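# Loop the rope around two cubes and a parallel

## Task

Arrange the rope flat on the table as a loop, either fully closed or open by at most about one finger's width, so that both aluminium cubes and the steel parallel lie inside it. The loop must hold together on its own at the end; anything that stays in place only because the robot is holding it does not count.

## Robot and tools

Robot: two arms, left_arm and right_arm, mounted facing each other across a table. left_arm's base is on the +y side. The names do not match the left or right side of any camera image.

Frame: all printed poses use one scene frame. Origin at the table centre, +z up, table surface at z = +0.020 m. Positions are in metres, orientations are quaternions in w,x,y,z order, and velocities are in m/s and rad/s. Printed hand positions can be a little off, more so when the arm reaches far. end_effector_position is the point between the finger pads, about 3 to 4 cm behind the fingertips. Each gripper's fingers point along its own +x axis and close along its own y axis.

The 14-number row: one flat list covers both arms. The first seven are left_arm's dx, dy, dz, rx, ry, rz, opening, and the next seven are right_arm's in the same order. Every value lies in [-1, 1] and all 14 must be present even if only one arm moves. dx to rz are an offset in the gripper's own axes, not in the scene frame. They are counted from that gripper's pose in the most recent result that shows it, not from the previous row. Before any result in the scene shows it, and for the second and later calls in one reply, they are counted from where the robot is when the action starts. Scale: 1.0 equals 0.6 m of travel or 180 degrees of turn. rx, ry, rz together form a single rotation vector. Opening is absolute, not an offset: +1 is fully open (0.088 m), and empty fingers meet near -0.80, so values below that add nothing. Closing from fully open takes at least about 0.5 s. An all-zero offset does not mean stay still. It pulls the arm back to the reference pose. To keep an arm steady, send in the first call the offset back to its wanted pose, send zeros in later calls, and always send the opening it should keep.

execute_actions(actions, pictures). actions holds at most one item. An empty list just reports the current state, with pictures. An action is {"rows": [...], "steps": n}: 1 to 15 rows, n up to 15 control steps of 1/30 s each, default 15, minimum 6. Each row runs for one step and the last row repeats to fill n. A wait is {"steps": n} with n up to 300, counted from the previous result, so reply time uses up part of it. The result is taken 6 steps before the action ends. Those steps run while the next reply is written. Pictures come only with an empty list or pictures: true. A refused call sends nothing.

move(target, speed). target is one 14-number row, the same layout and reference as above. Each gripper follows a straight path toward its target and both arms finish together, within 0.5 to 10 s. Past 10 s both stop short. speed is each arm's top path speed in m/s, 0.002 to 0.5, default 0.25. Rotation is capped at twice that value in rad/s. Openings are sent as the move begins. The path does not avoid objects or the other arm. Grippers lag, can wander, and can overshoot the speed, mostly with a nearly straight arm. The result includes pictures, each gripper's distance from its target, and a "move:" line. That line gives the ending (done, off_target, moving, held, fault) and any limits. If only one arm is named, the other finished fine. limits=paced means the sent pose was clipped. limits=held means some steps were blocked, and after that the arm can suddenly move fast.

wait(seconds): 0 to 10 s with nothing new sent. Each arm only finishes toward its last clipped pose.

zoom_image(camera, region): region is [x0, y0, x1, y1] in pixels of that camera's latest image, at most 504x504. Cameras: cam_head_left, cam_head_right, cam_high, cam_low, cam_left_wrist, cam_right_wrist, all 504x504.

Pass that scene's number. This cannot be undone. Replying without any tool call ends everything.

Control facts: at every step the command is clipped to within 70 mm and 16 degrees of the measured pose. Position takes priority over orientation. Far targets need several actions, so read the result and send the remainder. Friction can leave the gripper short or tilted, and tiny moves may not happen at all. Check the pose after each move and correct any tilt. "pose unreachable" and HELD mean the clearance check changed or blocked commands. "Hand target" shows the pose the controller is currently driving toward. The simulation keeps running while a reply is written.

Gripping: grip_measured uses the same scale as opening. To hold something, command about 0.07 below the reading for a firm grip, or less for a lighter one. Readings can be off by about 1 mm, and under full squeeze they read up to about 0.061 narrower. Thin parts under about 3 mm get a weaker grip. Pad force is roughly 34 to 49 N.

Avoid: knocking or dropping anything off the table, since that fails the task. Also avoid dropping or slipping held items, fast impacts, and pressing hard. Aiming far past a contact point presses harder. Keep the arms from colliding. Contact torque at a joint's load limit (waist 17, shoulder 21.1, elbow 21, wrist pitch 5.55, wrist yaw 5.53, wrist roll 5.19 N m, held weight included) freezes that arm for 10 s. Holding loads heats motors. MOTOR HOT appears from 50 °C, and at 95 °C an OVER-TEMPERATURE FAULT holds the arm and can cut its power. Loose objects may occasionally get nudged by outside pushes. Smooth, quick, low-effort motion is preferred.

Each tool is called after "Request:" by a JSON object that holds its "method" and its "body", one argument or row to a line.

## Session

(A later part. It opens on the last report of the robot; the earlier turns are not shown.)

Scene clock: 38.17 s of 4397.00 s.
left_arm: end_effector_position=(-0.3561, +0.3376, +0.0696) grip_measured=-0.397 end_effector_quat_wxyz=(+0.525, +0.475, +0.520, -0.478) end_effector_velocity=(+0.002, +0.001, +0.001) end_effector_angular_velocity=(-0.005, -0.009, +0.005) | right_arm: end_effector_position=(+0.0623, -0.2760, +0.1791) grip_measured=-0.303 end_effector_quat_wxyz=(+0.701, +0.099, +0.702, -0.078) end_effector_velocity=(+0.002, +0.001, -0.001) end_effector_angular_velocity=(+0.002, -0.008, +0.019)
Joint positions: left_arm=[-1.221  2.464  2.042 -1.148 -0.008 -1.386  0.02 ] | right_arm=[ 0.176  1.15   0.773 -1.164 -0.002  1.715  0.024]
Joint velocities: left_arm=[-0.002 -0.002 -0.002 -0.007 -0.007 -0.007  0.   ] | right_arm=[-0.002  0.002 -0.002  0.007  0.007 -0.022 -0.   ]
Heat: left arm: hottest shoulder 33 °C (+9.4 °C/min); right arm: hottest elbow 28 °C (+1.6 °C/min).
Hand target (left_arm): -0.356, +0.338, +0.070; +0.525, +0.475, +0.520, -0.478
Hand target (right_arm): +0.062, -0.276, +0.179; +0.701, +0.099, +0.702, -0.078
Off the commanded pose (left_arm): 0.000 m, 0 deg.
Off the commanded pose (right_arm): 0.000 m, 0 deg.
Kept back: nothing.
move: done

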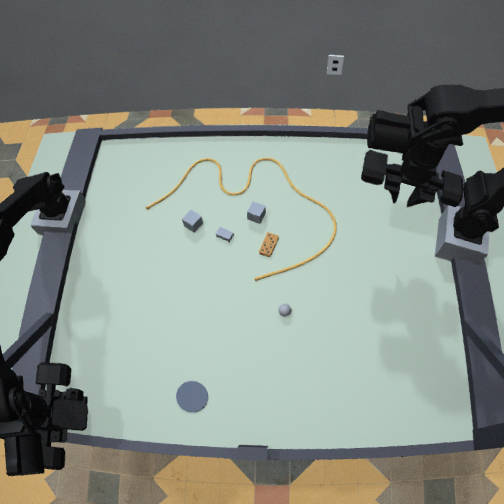

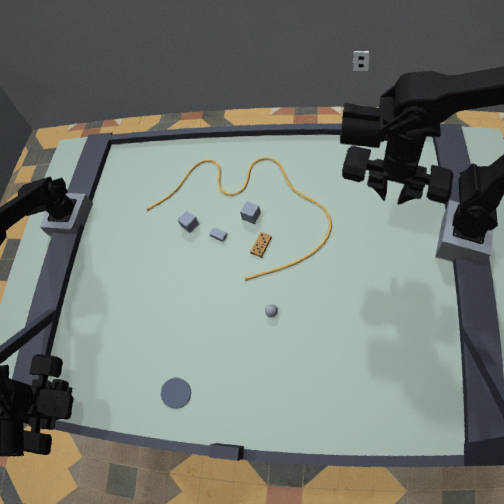

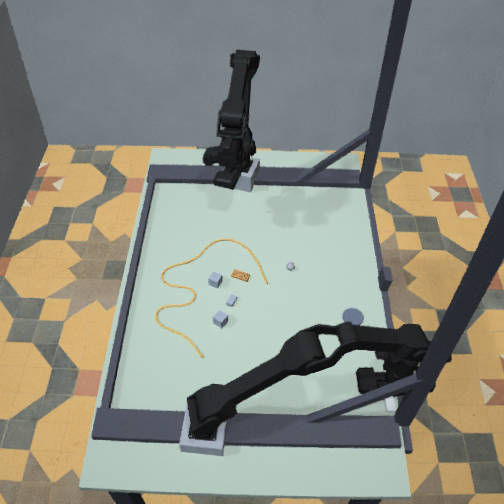

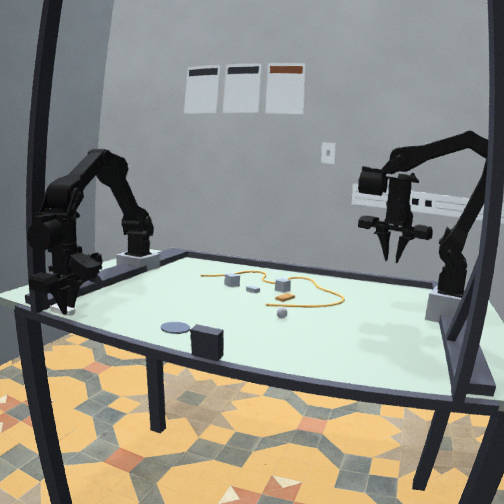

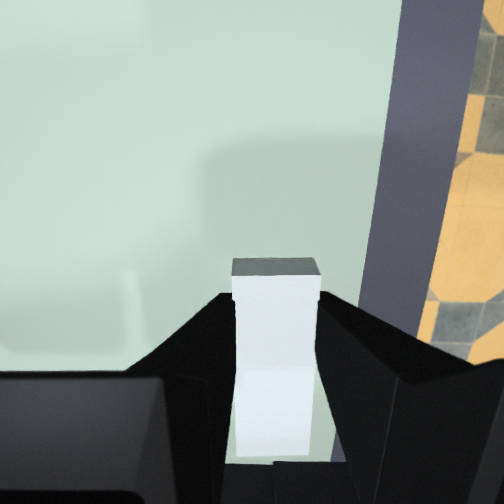

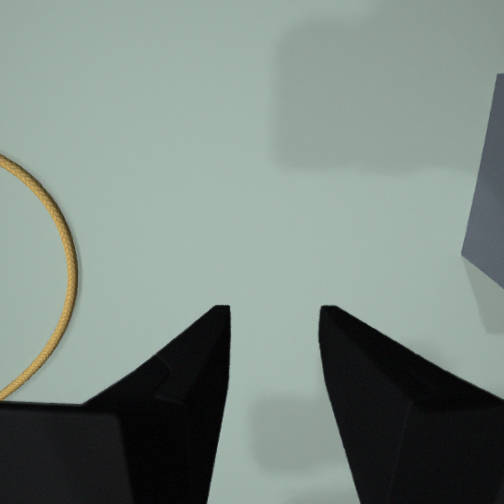

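Request:
{"method": "move", "body": {
  "target": [-0.06,0.567,0.568,0.155,0,0,-0.47,0,0,0,0,0,0,-0.3],
  "speed": 0.3
}}

Scene clock: 40.80 s of 4397.00 s.
left_arm: end_effector_position=(+0.0128, +0.0289, +0.1085) grip_measured=-0.397 end_effector_quat_wxyz=(+0.397, +0.585, +0.391, -0.589) end_effector_velocity=(-0.002, +0.000, +0.002) end_effector_angular_velocity=(+0.018, +0.004, -0.010) | right_arm: end_effector_position=(+0.0623, -0.2760, +0.1791) grip_measured=-0.303 end_effector_quat_wxyz=(+0.701, +0.099, +0.702, -0.078) end_effector_velocity=(-0.003, -0.002, -0.000) end_effector_angular_velocity=(-0.005, +0.022, +0.006)
Joint positions: left_arm=[-0.122  2.301  1.911 -1.171 -0.002  0.194  0.02 ] | right_arm=[ 0.176  1.15   0.773 -1.164 -0.002  1.715  0.024]
Joint velocities: left_arm=[-0.002  0.017  0.037 -0.037  0.007  0.007 -0.   ] | right_arm=[-0.002 -0.002 -0.002 -0.007 -0.022 -0.007 -0.001]
Heat: left arm: hottest shoulder 34 °C (+10.3 °C/min); right arm: hottest elbow 28 °C (+1.5 °C/min).
Hand target (left_arm): +0.013, +0.028, +0.104; +0.391, +0.588, +0.393, -0.588
Hand target (right_arm): +0.062, -0.276, +0.179; +0.701, +0.099, +0.702, -0.078
Off the commanded pose (left_arm): 0.001 m, 0 deg.
Off the commanded pose (right_arm): 0.000 m, 0 deg.
Kept back: nothing.
move: done

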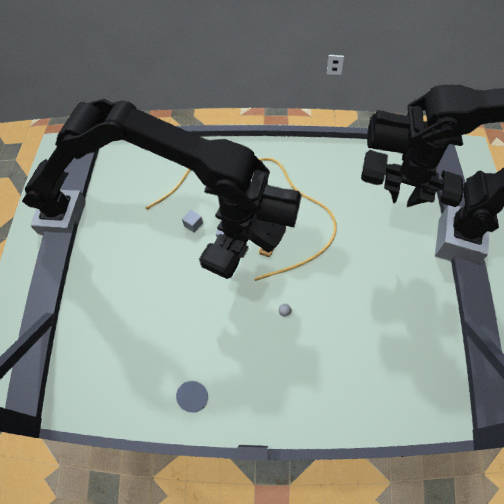

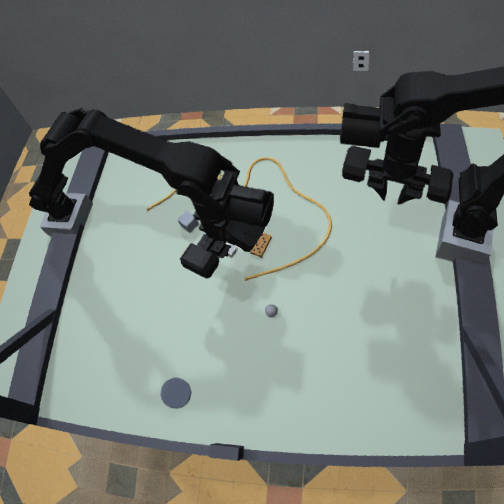

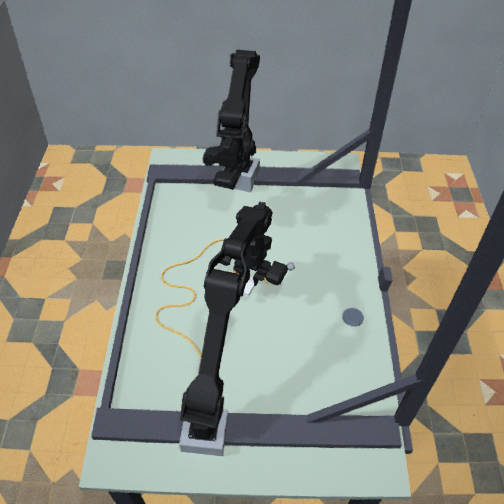

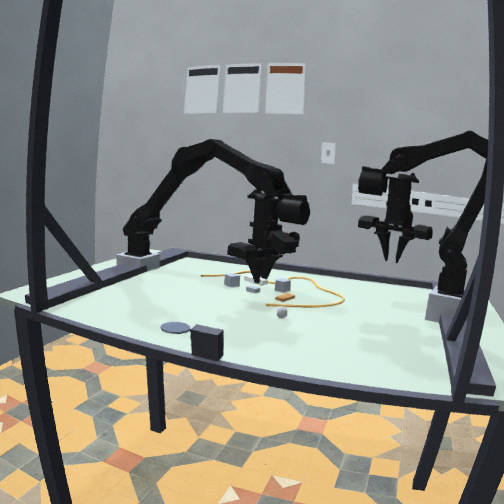

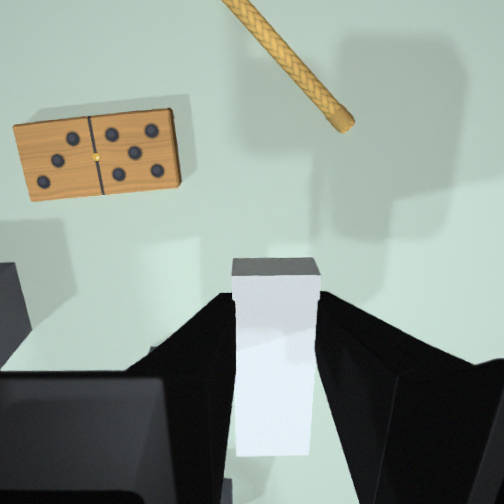

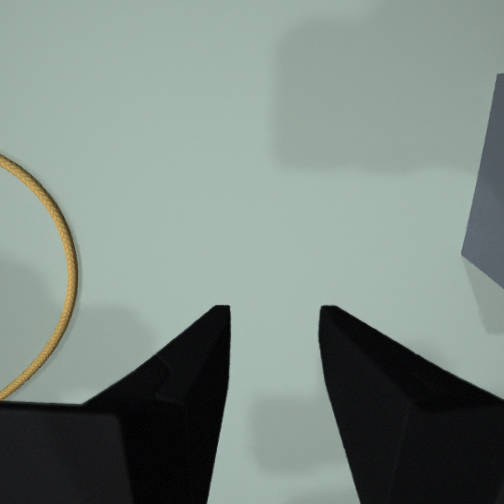

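Request:
{"method": "move", "body": {
  "target": [0.08,0.003,-0.012,0,0.008,0,-0.47,0,0,0,0,0,0,-0.3],
  "speed": 0.1
}}

Request:
{"method": "move", "body": {
  "target": [0,0,0,0,0,0,0.0,0,0,0,0,0,0,-0.3]
}}

Request:
{"method": "move", "body": {
  "target": [-0.075,0,0,0,0,0,0.0,0,0,0,0,0,0,-0.3]
}}

Request:
{"method": "move", "body": {
  "target": [0,0.098,-0.367,-0.28,0,0,0.2,0,0,0,0,0,0,-0.3],
  "speed": 0.3
}}

Scene clock: 42.07 s of 4397.00 s.
left_arm: end_effector_position=(+0.0144, +0.0316, +0.0692) grip_measured=-0.397 end_effector_quat_wxyz=(+0.396, +0.587, +0.392, -0.588) end_effector_velocity=(+0.000, +0.001, -0.003) end_effector_angular_velocity=(+0.001, -0.008, +0.020) | right_arm: end_effector_position=(+0.0623, -0.2760, +0.1791) grip_measured=-0.303 end_effector_quat_wxyz=(+0.701, +0.099, +0.702, -0.078) end_effector_velocity=(-0.003, -0.001, +0.001) end_effector_angular_velocity=(-0.000, +0.022, +0.006)
Joint positions: left_arm=[-0.12   2.33   1.801 -1.037 -0.003  0.195  0.02 ] | right_arm=[ 0.176  1.15   0.773 -1.164 -0.002  1.715  0.024]
Joint velocities: left_arm=[-0.002  0.002 -0.007  0.007 -0.007 -0.022 -0.   ] | right_arm=[-0.002 -0.002  0.002 -0.007 -0.022 -0.007 -0.   ]
Heat: left arm: hottest shoulder 34 °C (+10.0 °C/min); right arm: hottest elbow 28 °C (+1.4 °C/min).
Hand target (left_arm): +0.017, +0.034, +0.060; +0.392, +0.593, +0.396, -0.582
Hand target (right_arm): +0.062, -0.276, +0.179; +0.701, +0.099, +0.702, -0.078
Off the commanded pose (left_arm): 0.010 m, 1 deg.
Off the commanded pose (right_arm): 0.000 m, 0 deg.
Kept back: nothing.
move: off_target (left_arm)

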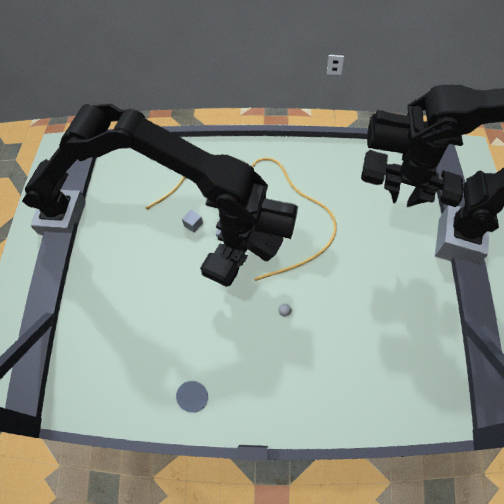

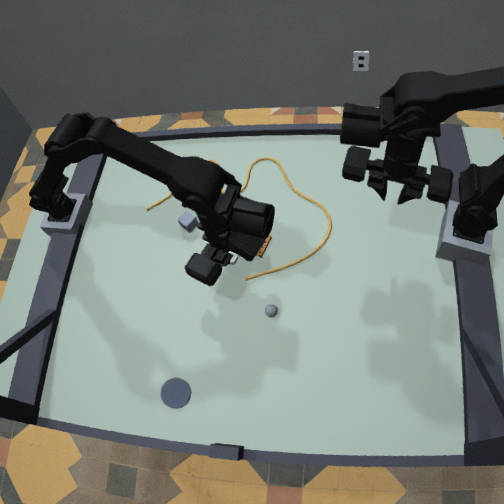

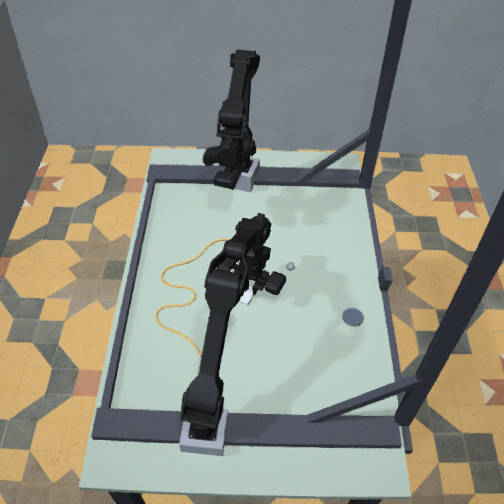

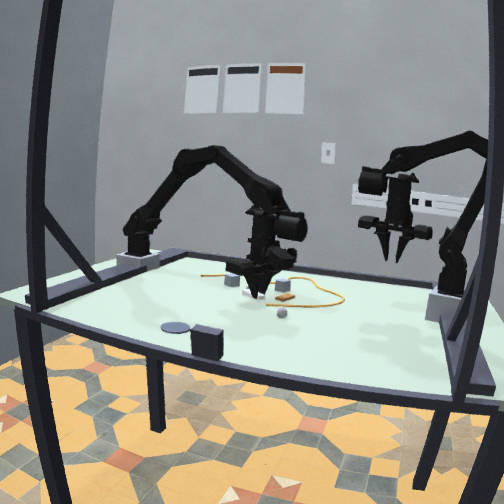

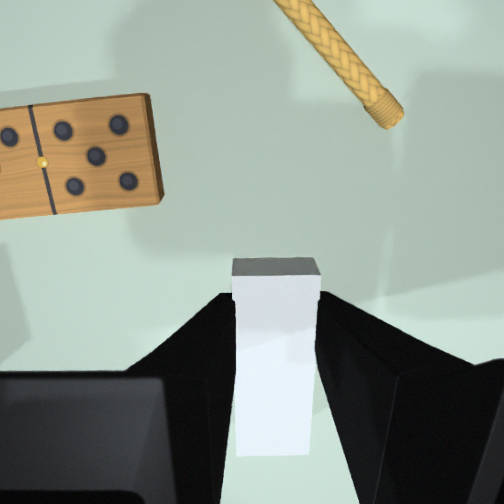

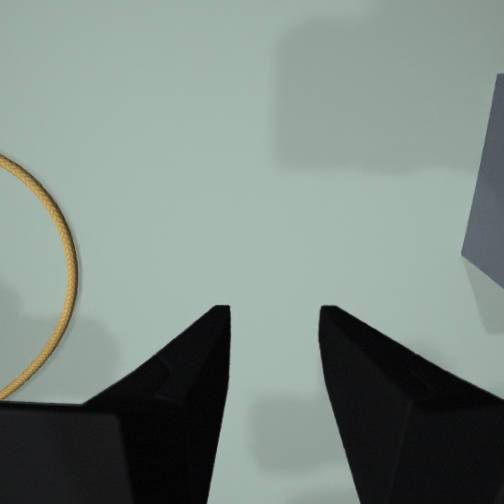

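Scene clock: 42.73 s of 4397.00 s.
left_arm: end_effector_position=(+0.0144, +0.0315, +0.0692) grip_measured=-0.004 end_effector_quat_wxyz=(+0.396, +0.587, +0.392, -0.588) end_effector_velocity=(+0.001, +0.005, +0.000) end_effector_angular_velocity=(+0.020, -0.011, -0.010) | right_arm: end_effector_position=(+0.0623, -0.2760, +0.1791) grip_measured=-0.303 end_effector_quat_wxyz=(+0.701, +0.099, +0.702, -0.078) end_effector_velocity=(-0.004, +0.001, -0.000) end_effector_angular_velocity=(+0.010, +0.021, +0.010)
Joint positions: left_arm=[-0.12   2.33   1.801 -1.037 -0.003  0.195  0.039] | right_arm=[ 0.176  1.15   0.773 -1.164 -0.002  1.715  0.024]
Joint velocities: left_arm=[-0.002 -0.002 -0.002 -0.022 -0.007  0.007  0.001] | right_arm=[ 0.002 -0.002 -0.002  0.007 -0.022 -0.007 -0.   ]
Heat: left arm: hottest shoulder 34 °C (+9.8 °C/min); right arm: hottest elbow 28 °C (+1.4 °C/min).
Hand target (left_arm): +0.014, +0.032, +0.069; +0.396, +0.587, +0.392, -0.588
Hand target (right_arm): +0.062, -0.276, +0.179; +0.701, +0.099, +0.702, -0.078
Off the commanded pose (left_arm): 0.000 m, 0 deg.
Off the commanded pose (right_arm): 0.000 m, 0 deg.
Kept back: nothing.
move: done

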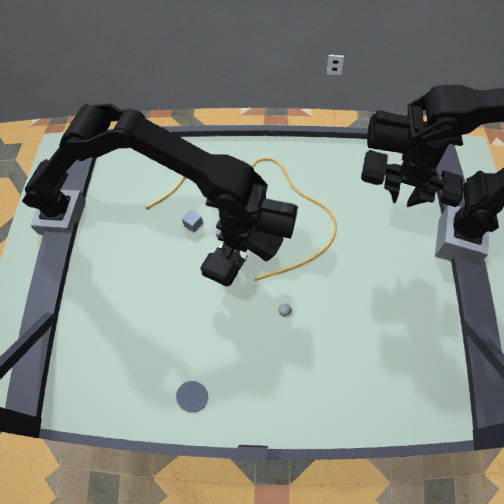

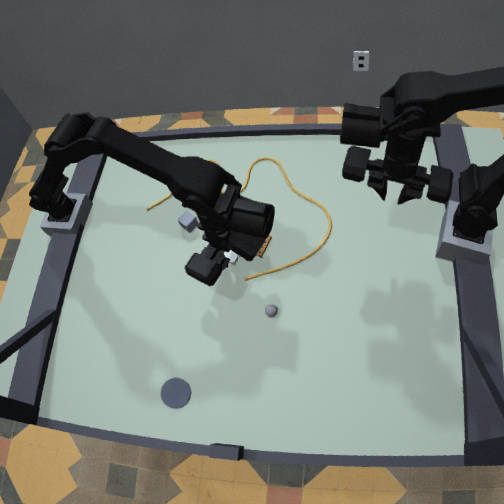

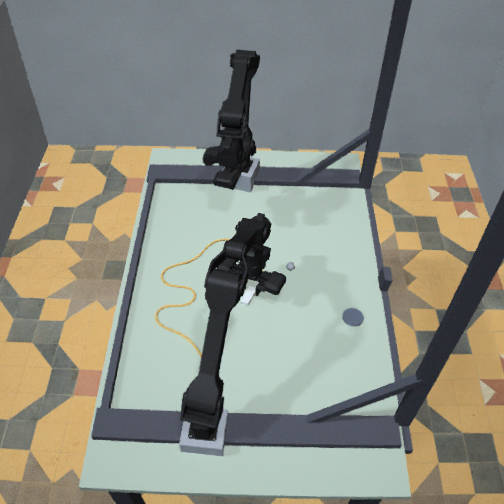

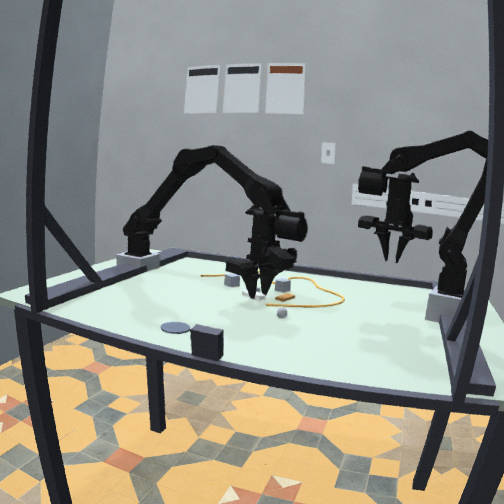

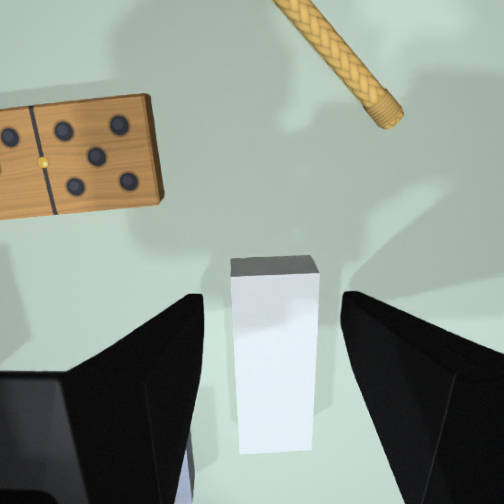

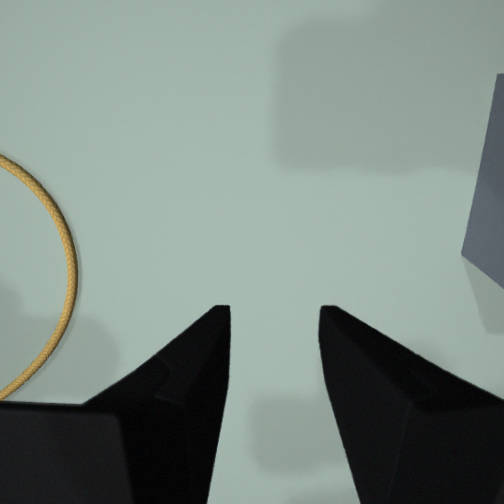

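Scene clock: 43.60 s of 4397.00 s.
left_arm: end_effector_position=(+0.0148, +0.0340, +0.1078) grip_measured=-0.002 end_effector_quat_wxyz=(+0.392, +0.590, +0.395, -0.584) end_effector_velocity=(-0.001, -0.004, +0.006) end_effector_angular_velocity=(-0.018, -0.004, +0.005) | right_arm: end_effector_position=(+0.0623, -0.2760, +0.1791) grip_measured=-0.303 end_effector_quat_wxyz=(+0.701, +0.099, +0.702, -0.078) end_effector_velocity=(+0.003, -0.004, -0.002) end_effector_angular_velocity=(-0.019, -0.020, +0.004)
Joint positions: left_arm=[-0.12   2.296  1.899 -1.183 -0.003  0.195  0.039] | right_arm=[ 0.176  1.15   0.773 -1.164 -0.002  1.715  0.024]
Joint velocities: left_arm=[-0.002 -0.002  0.022 -0.007 -0.007 -0.007 -0.   ] | right_arm=[-0.002  0.002 -0.007 -0.007  0.022 -0.007  0.   ]
Heat: left arm: hottest shoulder 35 °C (+11.0 °C/min); right arm: hottest elbow 28 °C (+1.4 °C/min).
Hand target (left_arm): +0.015, +0.032, +0.114; +0.396, +0.587, +0.392, -0.588
Hand target (right_arm): +0.062, -0.276, +0.179; +0.701, +0.099, +0.702, -0.078
Off the commanded pose (left_arm): 0.007 m, 1 deg.
Off the commanded pose (right_arm): 0.000 m, 0 deg.
Kept back: nothing.
move: done

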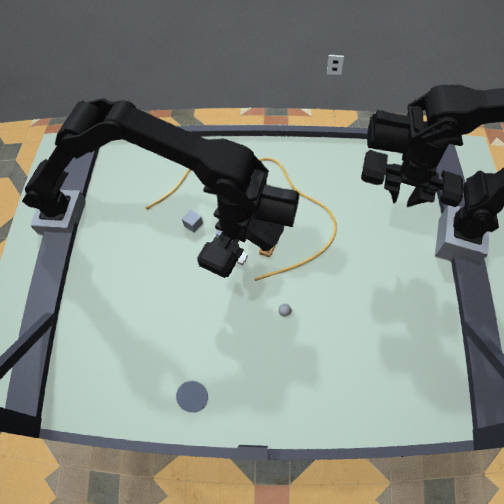

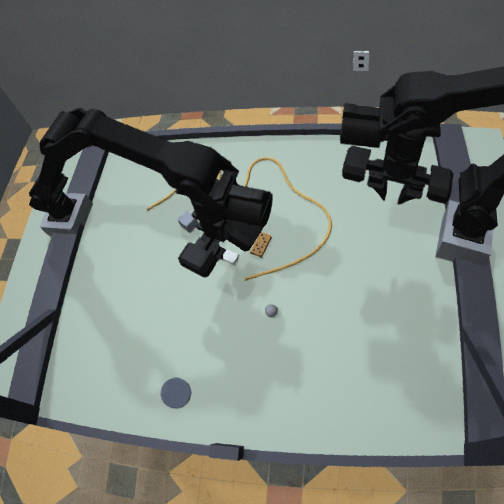

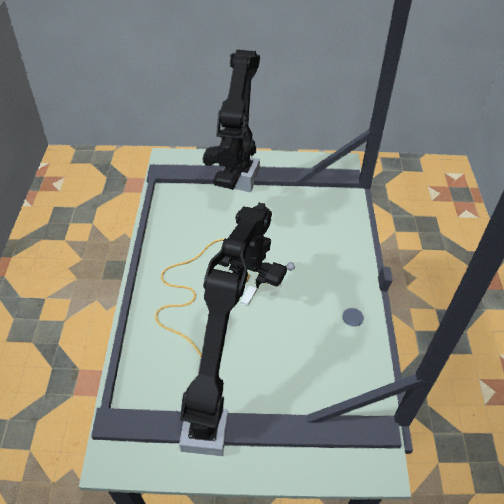

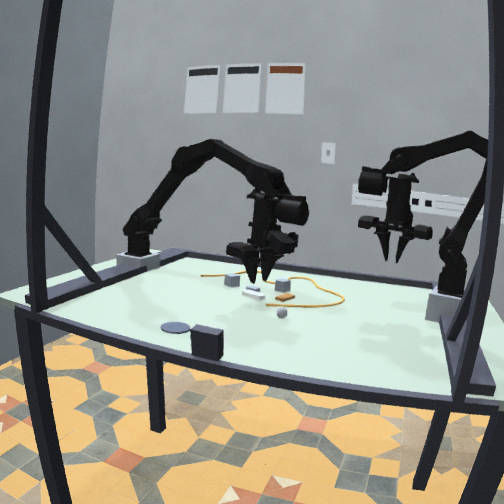

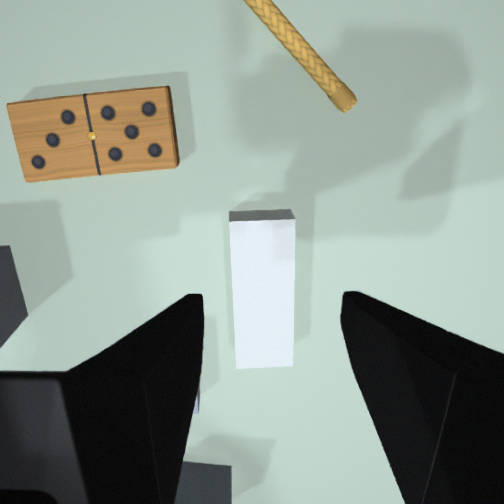

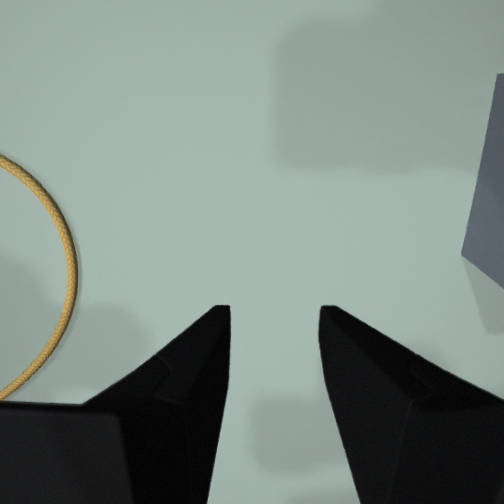

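Scene clock: 45.63 s of 4397.00 s.
left_arm: end_effector_position=(+0.1532, +0.2127, +0.1085) grip_measured=+0.198 end_effector_quat_wxyz=(+0.602, +0.371, +0.608, -0.362) end_effector_velocity=(+0.000, +0.007, +0.000) end_effector_angular_velocity=(+0.023, -0.003, -0.005) | right_arm: end_effector_position=(+0.0623, -0.2760, +0.1791) grip_measured=-0.303 end_effector_quat_wxyz=(+0.701, +0.099, +0.702, -0.078) end_effector_velocity=(-0.004, -0.007, +0.001) end_effector_angular_velocity=(-0.029, +0.025, +0.010)
Joint positions: left_arm=[ 0.279  1.627  0.959 -0.918 -0.003 -0.277  0.049] | right_arm=[ 0.176  1.15   0.773 -1.164 -0.002  1.715  0.024]
Joint velocities: left_arm=[ 0.002 -0.007 -0.007 -0.022 -0.007  0.007  0.   ] | right_arm=[ 0.002 -0.002  0.002 -0.037 -0.022 -0.007 -0.   ]
Heat: left arm: hottest shoulder 35 °C (+10.5 °C/min); right arm: hottest elbow 28 °C (+1.3 °C/min).
Hand target (left_arm): +0.154, +0.214, +0.109; +0.605, +0.367, +0.608, -0.360
Hand target (right_arm): +0.062, -0.276, +0.179; +0.701, +0.099, +0.702, -0.078
Off the commanded pose (left_arm): 0.003 m, 1 deg.
Off the commanded pose (right_arm): 0.000 m, 0 deg.
Kept back: nothing.
move: done

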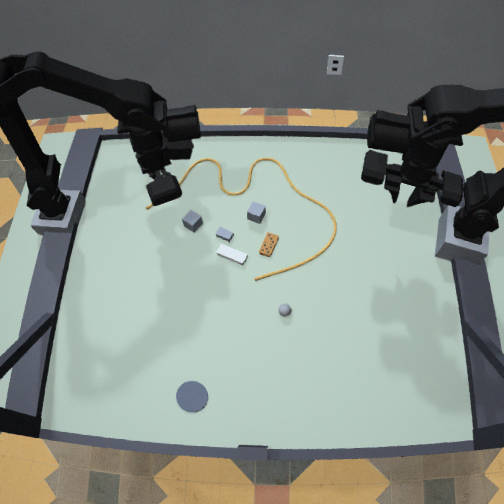

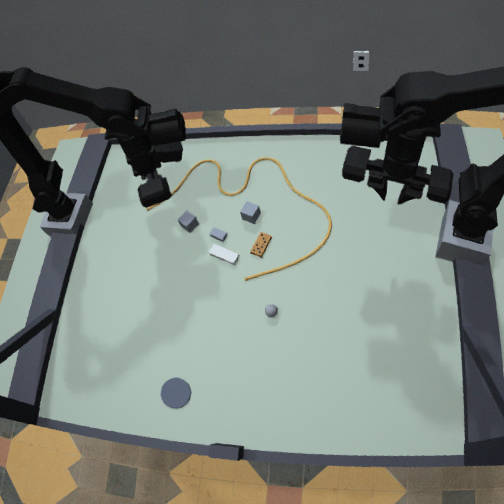

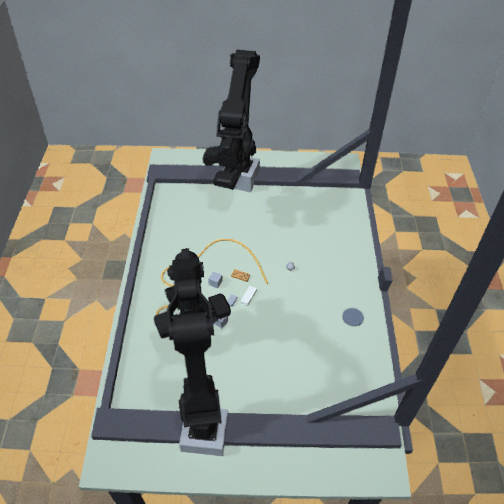

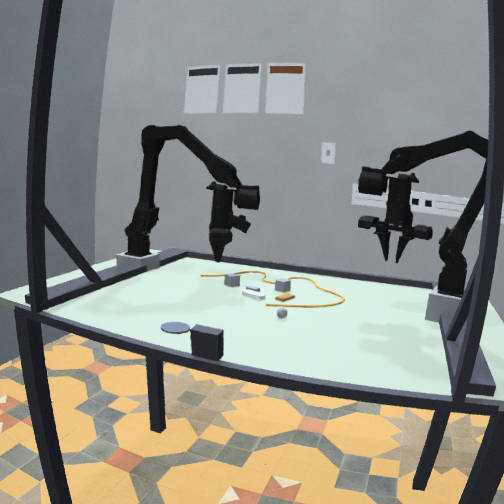

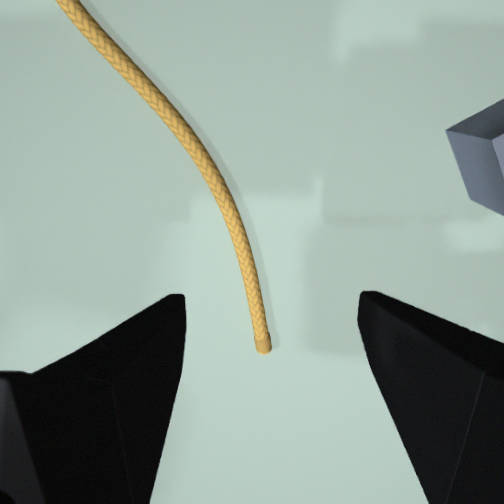

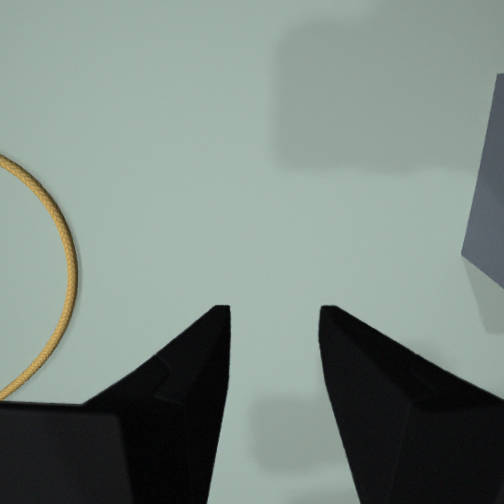

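Request:
{"method": "move", "body": {
  "target": [0.094,0.004,-0.026,-0.05,0.004,0,0.2,0,0,0,0,0,0,-0.3],
  "speed": 0.1
}}

Request:
{"method": "move", "body": {
  "target": [0,0,0,0,0,0,-0.85,0,0,0,0,0,0,-0.3]
}}

Scene clock: 47.03 s of 4397.00 s.
left_arm: end_effector_position=(+0.1498, +0.2256, +0.0578) grip_measured=+0.198 end_effector_quat_wxyz=(+0.628, +0.323, +0.634, -0.315) end_effector_velocity=(-0.001, +0.001, -0.001) end_effector_angular_velocity=(-0.004, +0.007, +0.010) | right_arm: end_effector_position=(+0.0623, -0.2760, +0.1791) grip_measured=-0.303 end_effector_quat_wxyz=(+0.701, +0.099, +0.702, -0.078) end_effector_velocity=(-0.001, -0.002, +0.000) end_effector_angular_velocity=(-0.002, +0.007, +0.020)
Joint positions: left_arm=[ 0.277  1.688  0.791 -0.689 -0.001 -0.432  0.049] | right_arm=[ 0.176  1.15   0.773 -1.164 -0.002  1.715  0.024]
Joint velocities: left_arm=[ 0.002 -0.002 -0.007  0.007  0.007 -0.007  0.   ] | right_arm=[-0.002 -0.007 -0.002 -0.007 -0.007 -0.022 -0.001]
Heat: left arm: hottest shoulder 35 °C (+10.2 °C/min); right arm: hottest elbow 28 °C (+1.3 °C/min).
Hand target (left_arm): +0.148, +0.228, +0.052; +0.625, +0.325, +0.638, -0.310
Hand target (right_arm): +0.062, -0.276, +0.179; +0.701, +0.099, +0.702, -0.078
Off the commanded pose (left_arm): 0.006 m, 1 deg.
Off the commanded pose (right_arm): 0.000 m, 0 deg.
Kept back: nothing.
move: done

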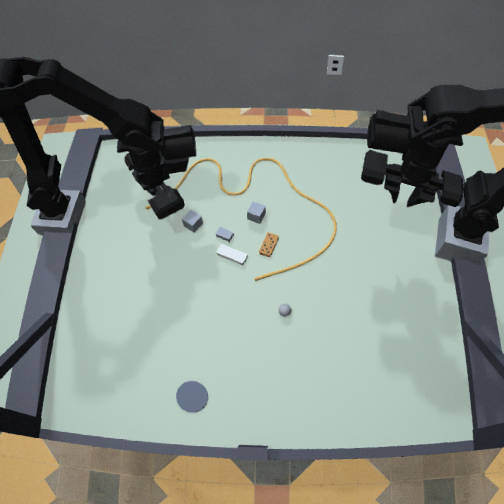

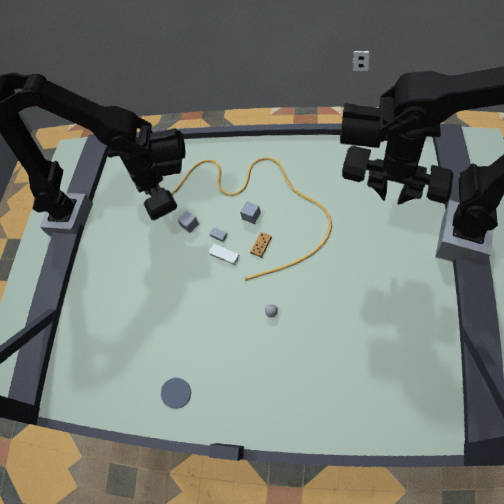

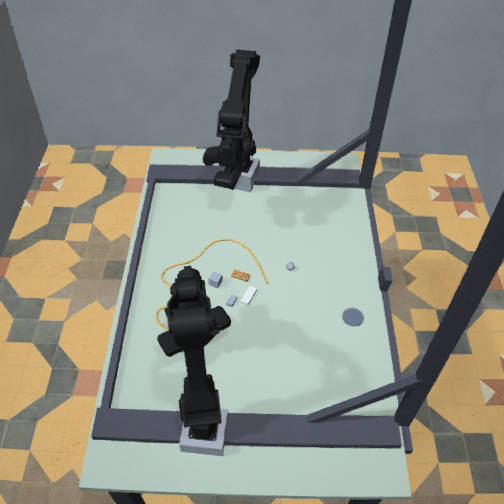

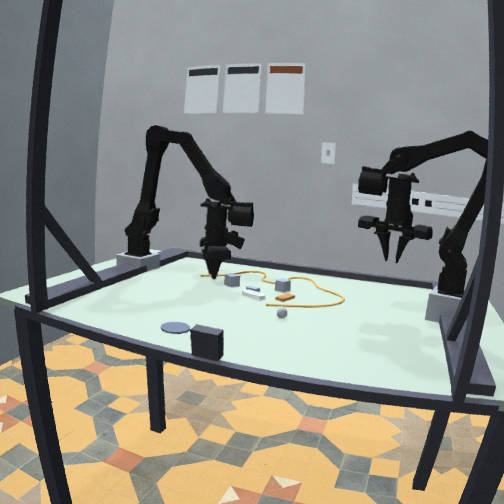

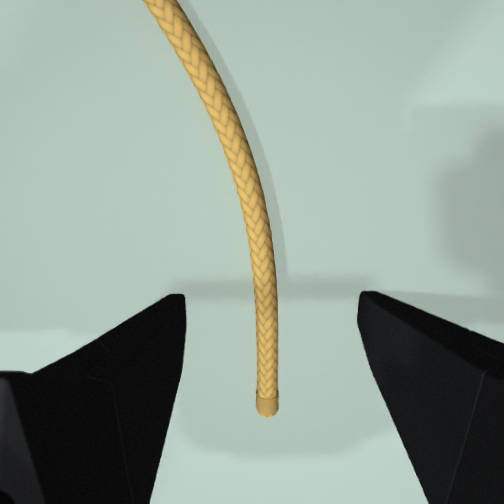

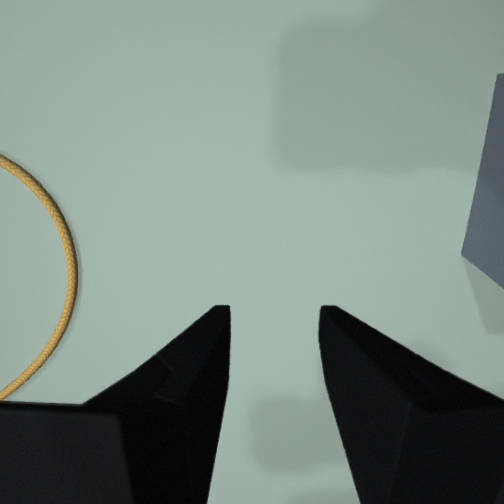

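Scene clock: 47.57 s of 4397.00 s.
left_arm: end_effector_position=(+0.1491, +0.2248, +0.0580) grip_measured=-0.744 end_effector_quat_wxyz=(+0.627, +0.322, +0.635, -0.317) end_effector_velocity=(+0.000, +0.001, +0.001) end_effector_angular_velocity=(+0.004, -0.007, -0.010) | right_arm: end_effector_position=(+0.0623, -0.2760, +0.1791) grip_measured=-0.303 end_effector_quat_wxyz=(+0.701, +0.099, +0.702, -0.078) end_effector_velocity=(+0.000, +0.002, +0.001) end_effector_angular_velocity=(+0.013, +0.006, +0.000)
Joint positions: left_arm=[ 0.276  1.688  0.792 -0.687  0.003 -0.432  0.003] | right_arm=[ 0.176  1.15   0.773 -1.164 -0.002  1.715  0.024]
Joint velocities: left_arm=[-0.002 -0.002  0.002 -0.007 -0.007  0.007  0.   ] | right_arm=[-0.007 -0.002  0.002  0.007 -0.007 -0.007 -0.   ]
Heat: left arm: hottest shoulder 35 °C (+10.1 °C/min); right arm: hottest elbow 28 °C (+1.3 °C/min).
Hand target (left_arm): +0.150, +0.226, +0.058; +0.628, +0.323, +0.634, -0.315
Hand target (right_arm): +0.062, -0.276, +0.179; +0.701, +0.099, +0.702, -0.078
Off the commanded pose (left_arm): 0.001 m, 0 deg.
Off the commanded pose (right_arm): 0.000 m, 0 deg.
Kept back: nothing.
move: done

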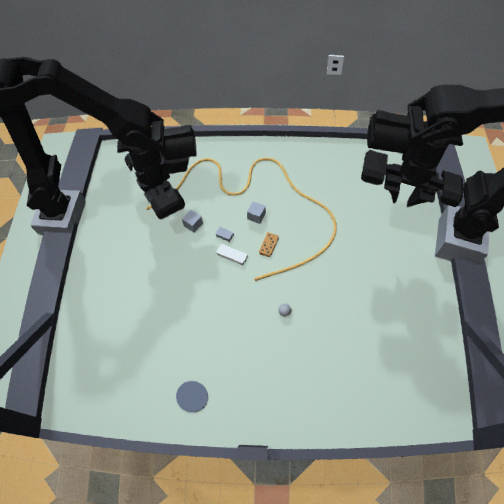

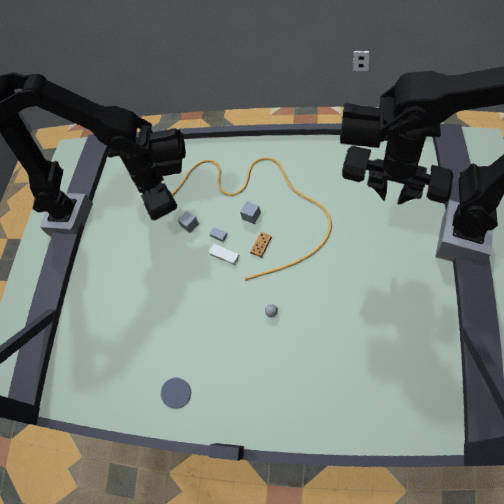

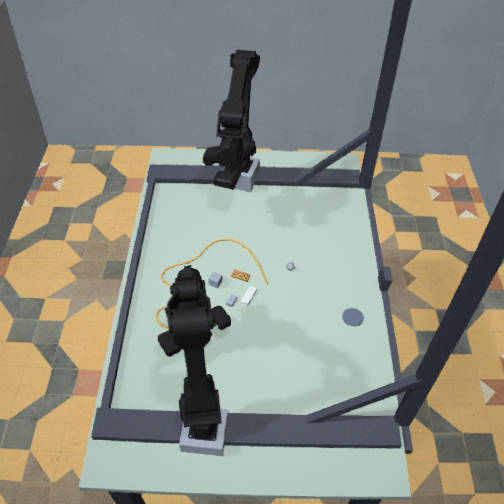

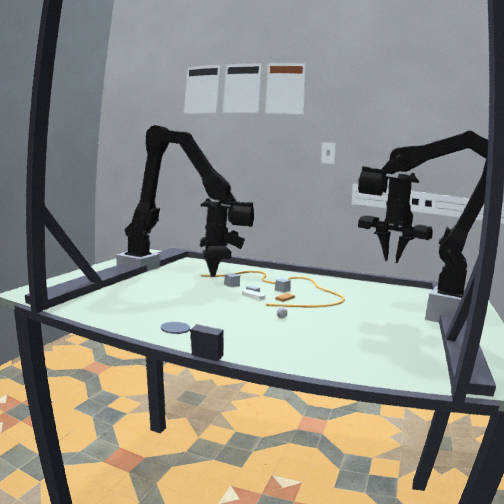

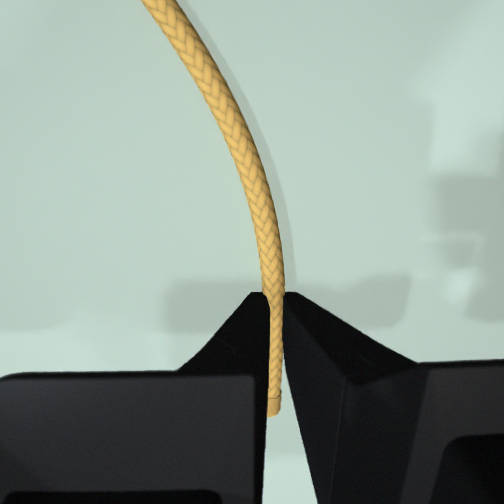

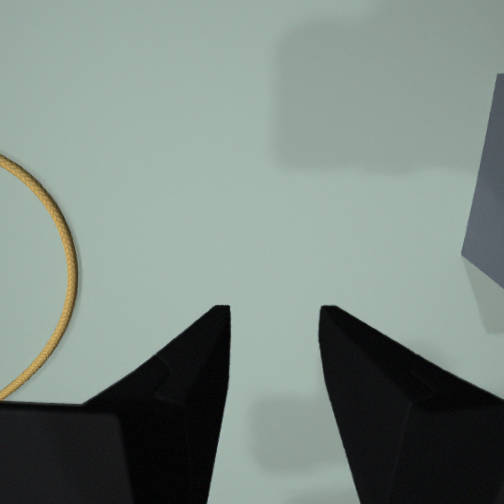

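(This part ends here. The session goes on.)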